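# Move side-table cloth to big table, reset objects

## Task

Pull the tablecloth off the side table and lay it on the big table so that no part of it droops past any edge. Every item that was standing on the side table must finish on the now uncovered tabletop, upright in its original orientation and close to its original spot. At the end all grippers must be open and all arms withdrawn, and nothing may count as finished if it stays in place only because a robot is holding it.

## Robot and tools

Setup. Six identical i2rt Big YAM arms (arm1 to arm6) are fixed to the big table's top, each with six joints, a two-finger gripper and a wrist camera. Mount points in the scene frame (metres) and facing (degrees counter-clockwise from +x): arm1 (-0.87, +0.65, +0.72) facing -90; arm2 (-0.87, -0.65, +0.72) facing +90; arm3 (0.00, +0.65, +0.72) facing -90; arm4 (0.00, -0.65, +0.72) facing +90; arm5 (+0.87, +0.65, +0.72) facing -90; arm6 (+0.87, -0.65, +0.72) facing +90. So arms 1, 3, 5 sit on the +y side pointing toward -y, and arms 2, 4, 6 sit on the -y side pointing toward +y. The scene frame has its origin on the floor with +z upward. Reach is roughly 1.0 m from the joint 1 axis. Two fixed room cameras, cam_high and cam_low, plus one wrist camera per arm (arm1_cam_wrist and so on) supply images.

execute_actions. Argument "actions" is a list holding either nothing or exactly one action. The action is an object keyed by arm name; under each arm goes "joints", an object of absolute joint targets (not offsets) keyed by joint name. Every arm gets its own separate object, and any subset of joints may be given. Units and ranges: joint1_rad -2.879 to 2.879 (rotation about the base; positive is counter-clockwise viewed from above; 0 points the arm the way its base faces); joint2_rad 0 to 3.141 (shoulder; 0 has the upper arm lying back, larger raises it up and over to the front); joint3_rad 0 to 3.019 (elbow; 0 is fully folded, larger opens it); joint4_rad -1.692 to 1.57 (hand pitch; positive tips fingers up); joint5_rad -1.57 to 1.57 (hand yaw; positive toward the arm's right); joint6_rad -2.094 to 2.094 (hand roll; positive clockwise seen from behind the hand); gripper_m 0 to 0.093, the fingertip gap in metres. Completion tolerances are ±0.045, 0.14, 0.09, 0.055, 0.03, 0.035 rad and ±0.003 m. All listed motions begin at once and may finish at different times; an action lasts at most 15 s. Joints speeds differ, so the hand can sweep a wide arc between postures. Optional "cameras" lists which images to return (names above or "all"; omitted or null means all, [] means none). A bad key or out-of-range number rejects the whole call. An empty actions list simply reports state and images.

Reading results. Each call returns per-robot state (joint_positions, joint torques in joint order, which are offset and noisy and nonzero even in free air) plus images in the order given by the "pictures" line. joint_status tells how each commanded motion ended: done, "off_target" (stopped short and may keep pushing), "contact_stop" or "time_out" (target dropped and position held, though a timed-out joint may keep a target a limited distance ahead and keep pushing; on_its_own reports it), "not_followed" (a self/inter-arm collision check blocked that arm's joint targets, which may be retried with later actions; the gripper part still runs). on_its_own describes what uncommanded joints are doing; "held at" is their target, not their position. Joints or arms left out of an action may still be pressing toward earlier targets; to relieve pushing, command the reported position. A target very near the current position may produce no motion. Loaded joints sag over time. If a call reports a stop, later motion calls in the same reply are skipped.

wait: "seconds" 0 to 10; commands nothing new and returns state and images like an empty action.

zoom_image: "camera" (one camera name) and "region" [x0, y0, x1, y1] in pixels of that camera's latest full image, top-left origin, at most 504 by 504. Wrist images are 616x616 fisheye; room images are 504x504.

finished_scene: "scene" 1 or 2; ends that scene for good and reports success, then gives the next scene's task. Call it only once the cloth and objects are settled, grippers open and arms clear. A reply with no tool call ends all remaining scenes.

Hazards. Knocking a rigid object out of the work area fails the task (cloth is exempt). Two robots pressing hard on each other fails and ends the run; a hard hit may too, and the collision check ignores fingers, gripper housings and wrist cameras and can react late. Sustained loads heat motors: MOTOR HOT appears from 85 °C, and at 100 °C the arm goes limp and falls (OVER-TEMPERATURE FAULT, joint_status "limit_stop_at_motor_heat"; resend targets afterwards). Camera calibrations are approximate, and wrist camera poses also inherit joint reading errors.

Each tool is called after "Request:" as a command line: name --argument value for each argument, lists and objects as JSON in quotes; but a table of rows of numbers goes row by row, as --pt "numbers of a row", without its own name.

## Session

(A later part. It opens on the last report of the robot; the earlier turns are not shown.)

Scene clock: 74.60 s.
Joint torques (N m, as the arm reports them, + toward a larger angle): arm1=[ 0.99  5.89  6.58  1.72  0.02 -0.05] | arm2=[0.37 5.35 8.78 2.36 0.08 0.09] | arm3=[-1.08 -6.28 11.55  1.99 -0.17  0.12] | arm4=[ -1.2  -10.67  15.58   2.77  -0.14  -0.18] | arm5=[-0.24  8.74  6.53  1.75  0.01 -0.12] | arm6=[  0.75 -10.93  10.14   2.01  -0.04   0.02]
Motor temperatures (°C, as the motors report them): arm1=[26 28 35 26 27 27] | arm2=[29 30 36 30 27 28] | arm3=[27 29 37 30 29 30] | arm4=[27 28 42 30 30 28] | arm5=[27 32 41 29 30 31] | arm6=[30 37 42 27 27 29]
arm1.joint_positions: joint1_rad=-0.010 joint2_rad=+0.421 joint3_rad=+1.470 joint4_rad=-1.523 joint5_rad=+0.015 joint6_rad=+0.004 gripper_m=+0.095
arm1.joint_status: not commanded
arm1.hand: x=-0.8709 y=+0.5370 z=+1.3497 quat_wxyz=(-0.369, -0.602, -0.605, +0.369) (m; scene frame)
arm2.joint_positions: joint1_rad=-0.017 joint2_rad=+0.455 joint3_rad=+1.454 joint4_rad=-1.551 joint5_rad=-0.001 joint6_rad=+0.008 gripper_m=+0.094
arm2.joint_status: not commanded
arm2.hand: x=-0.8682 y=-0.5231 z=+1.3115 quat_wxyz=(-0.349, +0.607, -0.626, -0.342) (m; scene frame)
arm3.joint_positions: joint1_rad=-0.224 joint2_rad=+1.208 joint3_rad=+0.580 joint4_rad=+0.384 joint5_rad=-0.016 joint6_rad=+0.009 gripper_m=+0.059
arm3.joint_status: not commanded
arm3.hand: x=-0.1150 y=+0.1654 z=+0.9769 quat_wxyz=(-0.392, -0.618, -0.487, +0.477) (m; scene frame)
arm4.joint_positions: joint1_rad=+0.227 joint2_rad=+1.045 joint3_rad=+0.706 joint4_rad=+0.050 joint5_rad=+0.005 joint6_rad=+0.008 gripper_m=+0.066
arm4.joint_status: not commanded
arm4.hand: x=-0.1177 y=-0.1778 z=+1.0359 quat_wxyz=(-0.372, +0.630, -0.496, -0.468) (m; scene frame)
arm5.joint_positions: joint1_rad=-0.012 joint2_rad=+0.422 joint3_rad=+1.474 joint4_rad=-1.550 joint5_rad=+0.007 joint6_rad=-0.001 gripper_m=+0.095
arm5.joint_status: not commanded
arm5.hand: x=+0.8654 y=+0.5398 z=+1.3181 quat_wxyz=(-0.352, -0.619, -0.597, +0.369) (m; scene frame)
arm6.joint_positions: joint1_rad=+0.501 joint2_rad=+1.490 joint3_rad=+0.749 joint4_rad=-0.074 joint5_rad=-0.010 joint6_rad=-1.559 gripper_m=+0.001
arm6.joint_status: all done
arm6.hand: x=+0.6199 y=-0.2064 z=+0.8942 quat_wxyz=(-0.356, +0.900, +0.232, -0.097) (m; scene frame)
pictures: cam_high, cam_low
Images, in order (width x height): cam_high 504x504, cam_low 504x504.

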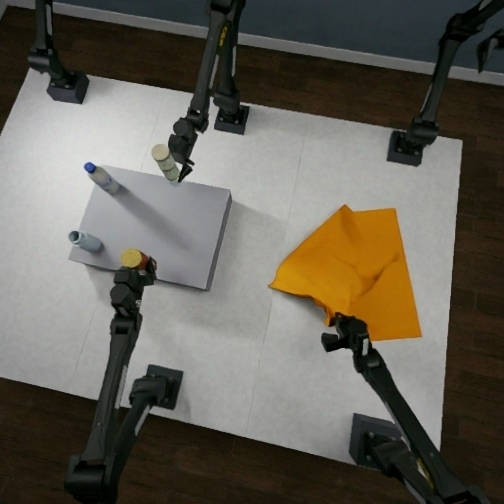

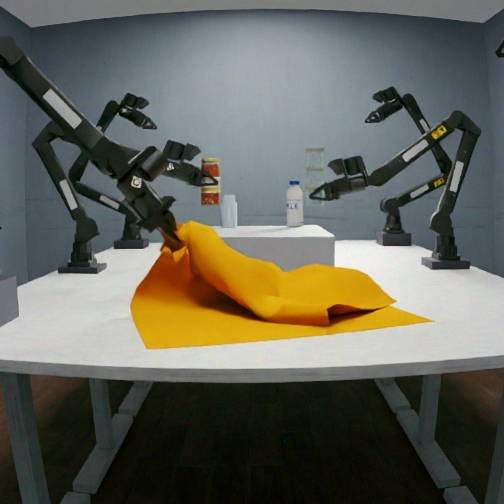

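Request:
execute_actions --actions '[{"arm6":{"joints":{"joint1_rad":0.6,"joint2_rad":1.6}},"arm3":{"joints":{"joint2_rad":1.525,"joint4_rad":0.73}},"arm4":{"joints":{"joint2_rad":1.39,"joint4_rad":0.48}}}]' --cameras '["cam_low"]'

Request:
zoom_image --camera "cam_low" --region '[160, 155, 380, 250]'

Scene clock: 82.27 s.
Joint torques (N m, as the arm reports them, + toward a larger angle): arm1=[ 1.    5.87  6.58  1.72  0.02 -0.05] | arm2=[0.56 4.88 8.58 1.97 0.06 0.08] | arm3=[-1.07 -8.8   9.29  3.83 -0.16  0.12] | arm4=[ -1.28 -14.45  13.72   4.7   -0.1   -0.17] | arm5=[-0.23  8.76  6.52  1.75  0.01 -0.12] | arm6=[  0.79 -11.18   9.11   1.8   -0.08   0.01]
Motor temperatures (°C, as the motors report them): arm1=[26 28 35 26 27 27] | arm2=[29 30 37 30 27 28] | arm3=[27 30 37 30 29 30] | arm4=[27 28 42 30 30 28] | arm5=[27 32 42 29 30 31] | arm6=[30 36 41 27 27 29]
arm1.joint_positions: joint1_rad=-0.010 joint2_rad=+0.421 joint3_rad=+1.470 joint4_rad=-1.523 joint5_rad=+0.015 joint6_rad=+0.004 gripper_m=+0.095
arm1.joint_status: not commanded
arm1.hand: x=-0.8709 y=+0.5370 z=+1.3497 quat_wxyz=(-0.369, -0.602, -0.605, +0.369) (m; scene frame)
arm2.joint_positions: joint1_rad=-0.017 joint2_rad=+0.455 joint3_rad=+1.454 joint4_rad=-1.551 joint5_rad=-0.001 joint6_rad=+0.008 gripper_m=+0.094
arm2.joint_status: not commanded
arm2.hand: x=-0.8682 y=-0.5231 z=+1.3115 quat_wxyz=(-0.349, +0.607, -0.626, -0.342) (m; scene frame)
arm3.joint_positions: joint1_rad=-0.224 joint2_rad=+1.533 joint3_rad=+0.581 joint4_rad=+0.684 joint5_rad=-0.016 joint6_rad=+0.009 gripper_m=+0.059
arm3.joint_status: all done
arm3.hand: x=-0.1226 y=+0.1304 z=+0.8873 quat_wxyz=(-0.386, -0.624, -0.491, +0.469) (m; scene frame)
arm4.joint_positions: joint1_rad=+0.227 joint2_rad=+1.412 joint3_rad=+0.706 joint4_rad=+0.414 joint5_rad=+0.004 joint6_rad=+0.008 gripper_m=+0.066
arm4.joint_status: joint4_rad time_out (moved +0.363 of +0.430); the others done
arm4.on_its_own: joint4_rad reads +0.414 and still pushes toward +0.480 since a time_out
arm4.hand: x=-0.1332 y=-0.1108 z=+0.9377 quat_wxyz=(-0.371, +0.631, -0.496, -0.467) (m; scene frame)
arm5.joint_positions: joint1_rad=-0.012 joint2_rad=+0.422 joint3_rad=+1.474 joint4_rad=-1.550 joint5_rad=+0.007 joint6_rad=-0.001 gripper_m=+0.095
arm5.joint_status: not commanded
arm5.hand: x=+0.8654 y=+0.5398 z=+1.3181 quat_wxyz=(-0.352, -0.619, -0.597, +0.369) (m; scene frame)
arm6.joint_positions: joint1_rad=+0.602 joint2_rad=+1.588 joint3_rad=+0.749 joint4_rad=-0.073 joint5_rad=-0.010 joint6_rad=-1.560 gripper_m=+0.001
arm6.joint_status: all done
arm6.hand: x=+0.5811 y=-0.2398 z=+0.8462 quat_wxyz=(-0.307, +0.903, +0.282, -0.101) (m; scene frame)
pictures: cam_low
Images, in order (width x height): cam_low 504x504.

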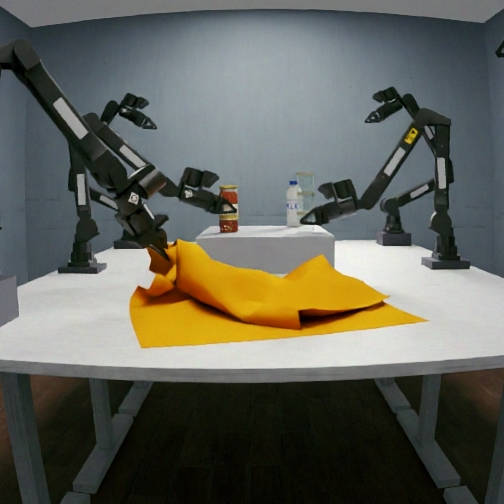

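Region (160, 155, 380, 250) of cam_low's 504x504 image, scaled by 2.291, with more detail than that image has; it fills the top 218 rows of this view, and the rest is white.

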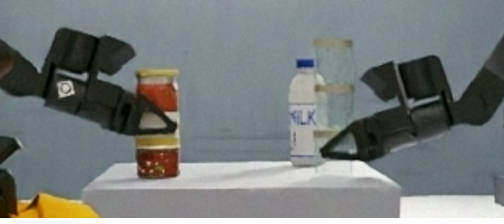

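Request:
execute_actions --actions '[{"arm6":{"joints":{"gripper_m":0.06}},"arm3":{"joints":{"gripper_m":0.093,"joint2_rad":1.545,"joint4_rad":0.69}},"arm4":{"joints":{"gripper_m":0.093,"joint2_rad":1.415,"joint4_rad":0.42}}}]' --cameras '[]'

Request:
execute_actions --actions '[{"arm6":{"joints":{"joint2_rad":1.0,"joint3_rad":0.8}},"arm3":{"joints":{"joint2_rad":1.2,"joint3_rad":0.33}},"arm4":{"joints":{"joint2_rad":1.12,"joint3_rad":0.45}}}]' --cameras '[]'

Request:
execute_actions --actions '[{"arm6":{"joints":{"joint1_rad":0.2,"joint2_rad":0.5}},"arm3":{"joints":{"joint2_rad":0.55,"joint4_rad":0.3}},"arm4":{"joints":{"joint2_rad":0.55,"joint4_rad":0.1}}}]' --cameras '["cam_low","cam_high"]'

Scene clock: 87.90 s.
Joint torques (N m, as the arm reports them, + toward a larger angle): arm1=[ 0.97  5.88  6.58  1.74  0.01 -0.05] | arm2=[-0.06  5.5   8.72  2.16 -0.01  0.08] | arm3=[-1.07 -7.98  9.22  2.3  -0.17  0.12] | arm4=[ -1.24 -12.38  13.68   2.23  -0.09  -0.18] | arm5=[-0.26  8.74  6.53  1.76  0.01 -0.12] | arm6=[  0.92 -10.53   9.34   1.87  -0.1    0.01]
Motor temperatures (°C, as the motors report them): arm1=[26 28 35 26 27 27] | arm2=[29 30 37 30 27 28] | arm3=[27 30 37 30 29 30] | arm4=[27 28 42 30 30 28] | arm5=[27 32 42 29 30 31] | arm6=[30 35 41 27 27 29]
arm1.joint_positions: joint1_rad=-0.010 joint2_rad=+0.421 joint3_rad=+1.470 joint4_rad=-1.523 joint5_rad=+0.015 joint6_rad=+0.004 gripper_m=+0.095
arm1.joint_status: not commanded
arm1.hand: x=-0.8709 y=+0.5370 z=+1.3497 quat_wxyz=(-0.369, -0.602, -0.605, +0.369) (m; scene frame)
arm2.joint_positions: joint1_rad=-0.017 joint2_rad=+0.455 joint3_rad=+1.454 joint4_rad=-1.551 joint5_rad=-0.001 joint6_rad=+0.008 gripper_m=+0.094
arm2.joint_status: not commanded
arm2.hand: x=-0.8682 y=-0.5231 z=+1.3115 quat_wxyz=(-0.349, +0.607, -0.626, -0.342) (m; scene frame)
arm3.joint_positions: joint1_rad=-0.224 joint2_rad=+1.540 joint3_rad=+0.581 joint4_rad=+0.684 joint5_rad=-0.016 joint6_rad=+0.009 gripper_m=+0.093
arm3.joint_status: all done
arm3.hand: x=-0.1226 y=+0.1303 z=+0.8838 quat_wxyz=(-0.385, -0.626, -0.492, +0.467) (m; scene frame)
arm4.joint_positions: joint1_rad=+0.227 joint2_rad=+1.414 joint3_rad=+0.706 joint4_rad=+0.414 joint5_rad=+0.004 joint6_rad=+0.008 gripper_m=+0.093
arm4.joint_status: all done
arm4.hand: x=-0.1332 y=-0.1105 z=+0.9365 quat_wxyz=(-0.370, +0.631, -0.497, -0.466) (m; scene frame)
arm5.joint_positions: joint1_rad=-0.012 joint2_rad=+0.422 joint3_rad=+1.474 joint4_rad=-1.550 joint5_rad=+0.007 joint6_rad=-0.001 gripper_m=+0.095
arm5.joint_status: not commanded
arm5.hand: x=+0.8654 y=+0.5398 z=+1.3181 quat_wxyz=(-0.352, -0.619, -0.597, +0.369) (m; scene frame)
arm6.joint_positions: joint1_rad=+0.602 joint2_rad=+1.588 joint3_rad=+0.749 joint4_rad=-0.073 joint5_rad=-0.010 joint6_rad=-1.560 gripper_m=+0.060
arm6.joint_status: all done
arm6.hand: x=+0.5811 y=-0.2398 z=+0.8462 quat_wxyz=(-0.307, +0.903, +0.282, -0.101) (m; scene frame)
pictures: none
No camera images: the call's "cameras" was empty. Leave "cameras" out to get every camera's image.

Scene clock: 89.33 s.
Joint torques (N m, as the arm reports them, + toward a larger angle): arm1=[ 0.96  5.86  6.58  1.74  0.02 -0.05] | arm2=[-0.42  5.06  8.78  2.06 -0.03  0.13] | arm3=[-1.11 -3.78  7.13  2.34 -0.17  0.12] | arm4=[-1.16 -8.11  9.18  2.24 -0.09 -0.18] | arm5=[-0.25  8.72  6.54  1.75  0.01 -0.12] | arm6=[ 1.17 -5.32 14.12  2.2  -0.02  0.04]
Motor temperatures (°C, as the motors report them): arm1=[26 28 35 26 27 27] | arm2=[29 30 37 30 27 28] | arm3=[27 30 37 30 29 30] | arm4=[27 28 41 30 30 28] | arm5=[27 32 42 29 30 31] | arm6=[30 35 41 27 27 29]
arm1.joint_positions: joint1_rad=-0.010 joint2_rad=+0.421 joint3_rad=+1.470 joint4_rad=-1.523 joint5_rad=+0.015 joint6_rad=+0.004 gripper_m=+0.095
arm1.joint_status: not commanded
arm1.hand: x=-0.8709 y=+0.5370 z=+1.3497 quat_wxyz=(-0.369, -0.602, -0.605, +0.369) (m; scene frame)
arm2.joint_positions: joint1_rad=-0.017 joint2_rad=+0.455 joint3_rad=+1.454 joint4_rad=-1.551 joint5_rad=-0.001 joint6_rad=+0.008 gripper_m=+0.094
arm2.joint_status: not commanded
arm2.hand: x=-0.8682 y=-0.5231 z=+1.3115 quat_wxyz=(-0.349, +0.607, -0.626, -0.342) (m; scene frame)
arm3.joint_positions: joint1_rad=-0.224 joint2_rad=+1.195 joint3_rad=+0.338 joint4_rad=+0.684 joint5_rad=-0.016 joint6_rad=+0.009 gripper_m=+0.093
arm3.joint_status: all done
arm3.hand: x=-0.1006 y=+0.2239 z=+0.9281 quat_wxyz=(-0.409, -0.601, -0.473, +0.498) (m; scene frame)
arm4.joint_positions: joint1_rad=+0.227 joint2_rad=+1.122 joint3_rad=+0.457 joint4_rad=+0.414 joint5_rad=+0.004 joint6_rad=+0.008 gripper_m=+0.093
arm4.joint_status: all done
arm4.hand: x=-0.1100 y=-0.2058 z=+0.9451 quat_wxyz=(-0.381, +0.621, -0.489, -0.480) (m; scene frame)
arm5.joint_positions: joint1_rad=-0.012 joint2_rad=+0.422 joint3_rad=+1.474 joint4_rad=-1.550 joint5_rad=+0.007 joint6_rad=-0.001 gripper_m=+0.095
arm5.joint_status: not commanded
arm5.hand: x=+0.8654 y=+0.5398 z=+1.3181 quat_wxyz=(-0.352, -0.619, -0.597, +0.369) (m; scene frame)
arm6.joint_positions: joint1_rad=+0.602 joint2_rad=+0.993 joint3_rad=+0.765 joint4_rad=-0.072 joint5_rad=-0.010 joint6_rad=-1.560 gripper_m=+0.060
arm6.joint_status: all done
arm6.hand: x=+0.5930 y=-0.2594 z=+1.1432 quat_wxyz=(-0.564, +0.767, +0.242, -0.183) (m; scene frame)
pictures: none
No camera images: the call's "cameras" was empty. Leave "cameras" out to get every camera's image.

Scene clock: 90.67 s.
Joint torques (N m, as the arm reports them, + toward a larger angle): arm1=[ 1.    5.9   6.58  1.73  0.02 -0.06] | arm2=[-0.39  5.24  8.82  2.22  0.01  0.09] | arm3=[-1.12  0.69 10.14  1.32 -0.17  0.12] | arm4=[-1.04 -2.18 11.31  1.34 -0.09 -0.18] | arm5=[-0.26  8.74  6.54  1.75  0.01 -0.12] | arm6=[ 0.4   2.47 13.98  2.16  0.03  0.06]
Motor temperatures (°C, as the motors report them): arm1=[26 28 35 26 27 27] | arm2=[29 30 37 30 27 28] | arm3=[27 30 37 30 29 30] | arm4=[27 28 41 30 30 28] | arm5=[27 32 42 29 30 31] | arm6=[30 35 41 27 27 29]
arm1.joint_positions: joint1_rad=-0.010 joint2_rad=+0.421 joint3_rad=+1.470 joint4_rad=-1.523 joint5_rad=+0.015 joint6_rad=+0.004 gripper_m=+0.095
arm1.joint_status: not commanded
arm1.hand: x=-0.8709 y=+0.5370 z=+1.3497 quat_wxyz=(-0.369, -0.602, -0.605, +0.369) (m; scene frame)
arm2.joint_positions: joint1_rad=-0.017 joint2_rad=+0.455 joint3_rad=+1.454 joint4_rad=-1.551 joint5_rad=-0.001 joint6_rad=+0.008 gripper_m=+0.094
arm2.joint_status: not commanded
arm2.hand: x=-0.8682 y=-0.5231 z=+1.3115 quat_wxyz=(-0.349, +0.607, -0.626, -0.342) (m; scene frame)
arm3.joint_positions: joint1_rad=-0.224 joint2_rad=+0.547 joint3_rad=+0.338 joint4_rad=+0.320 joint5_rad=-0.016 joint6_rad=+0.009 gripper_m=+0.093
arm3.joint_status: all done
arm3.hand: x=-0.0817 y=+0.3087 z=+1.0845 quat_wxyz=(-0.471, -0.523, -0.413, +0.578) (m; scene frame)
arm4.joint_positions: joint1_rad=+0.227 joint2_rad=+0.549 joint3_rad=+0.457 joint4_rad=+0.114 joint5_rad=+0.004 joint6_rad=+0.008 gripper_m=+0.093
arm4.joint_status: all done
arm4.hand: x=-0.0886 y=-0.3002 z=+1.0973 quat_wxyz=(-0.443, +0.550, -0.432, -0.561) (m; scene frame)
arm5.joint_positions: joint1_rad=-0.012 joint2_rad=+0.422 joint3_rad=+1.474 joint4_rad=-1.550 joint5_rad=+0.007 joint6_rad=-0.001 gripper_m=+0.095
arm5.joint_status: not commanded
arm5.hand: x=+0.8654 y=+0.5398 z=+1.3181 quat_wxyz=(-0.352, -0.619, -0.597, +0.369) (m; scene frame)
arm6.joint_positions: joint1_rad=+0.205 joint2_rad=+0.490 joint3_rad=+0.765 joint4_rad=-0.072 joint5_rad=-0.011 joint6_rad=-1.560 gripper_m=+0.060
arm6.joint_status: all done
arm6.hand: x=+0.7968 y=-0.3311 z=+1.3399 quat_wxyz=(-0.771, +0.627, +0.070, -0.089) (m; scene frame)
pictures: cam_high, cam_low
Images, in order (width x height): cam_high 504x504, cam_low 504x504.

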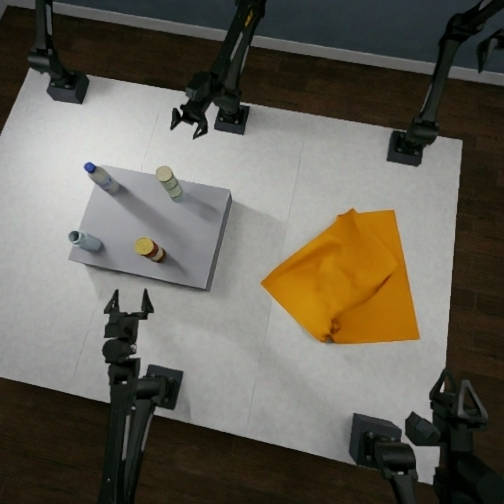

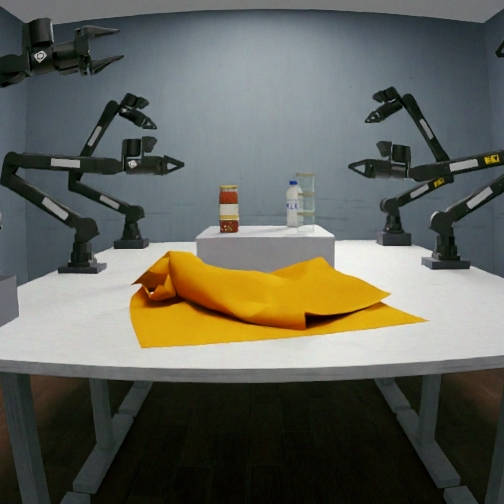

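Request:
finished_scene --scene 2

The scene is finished: the task was done.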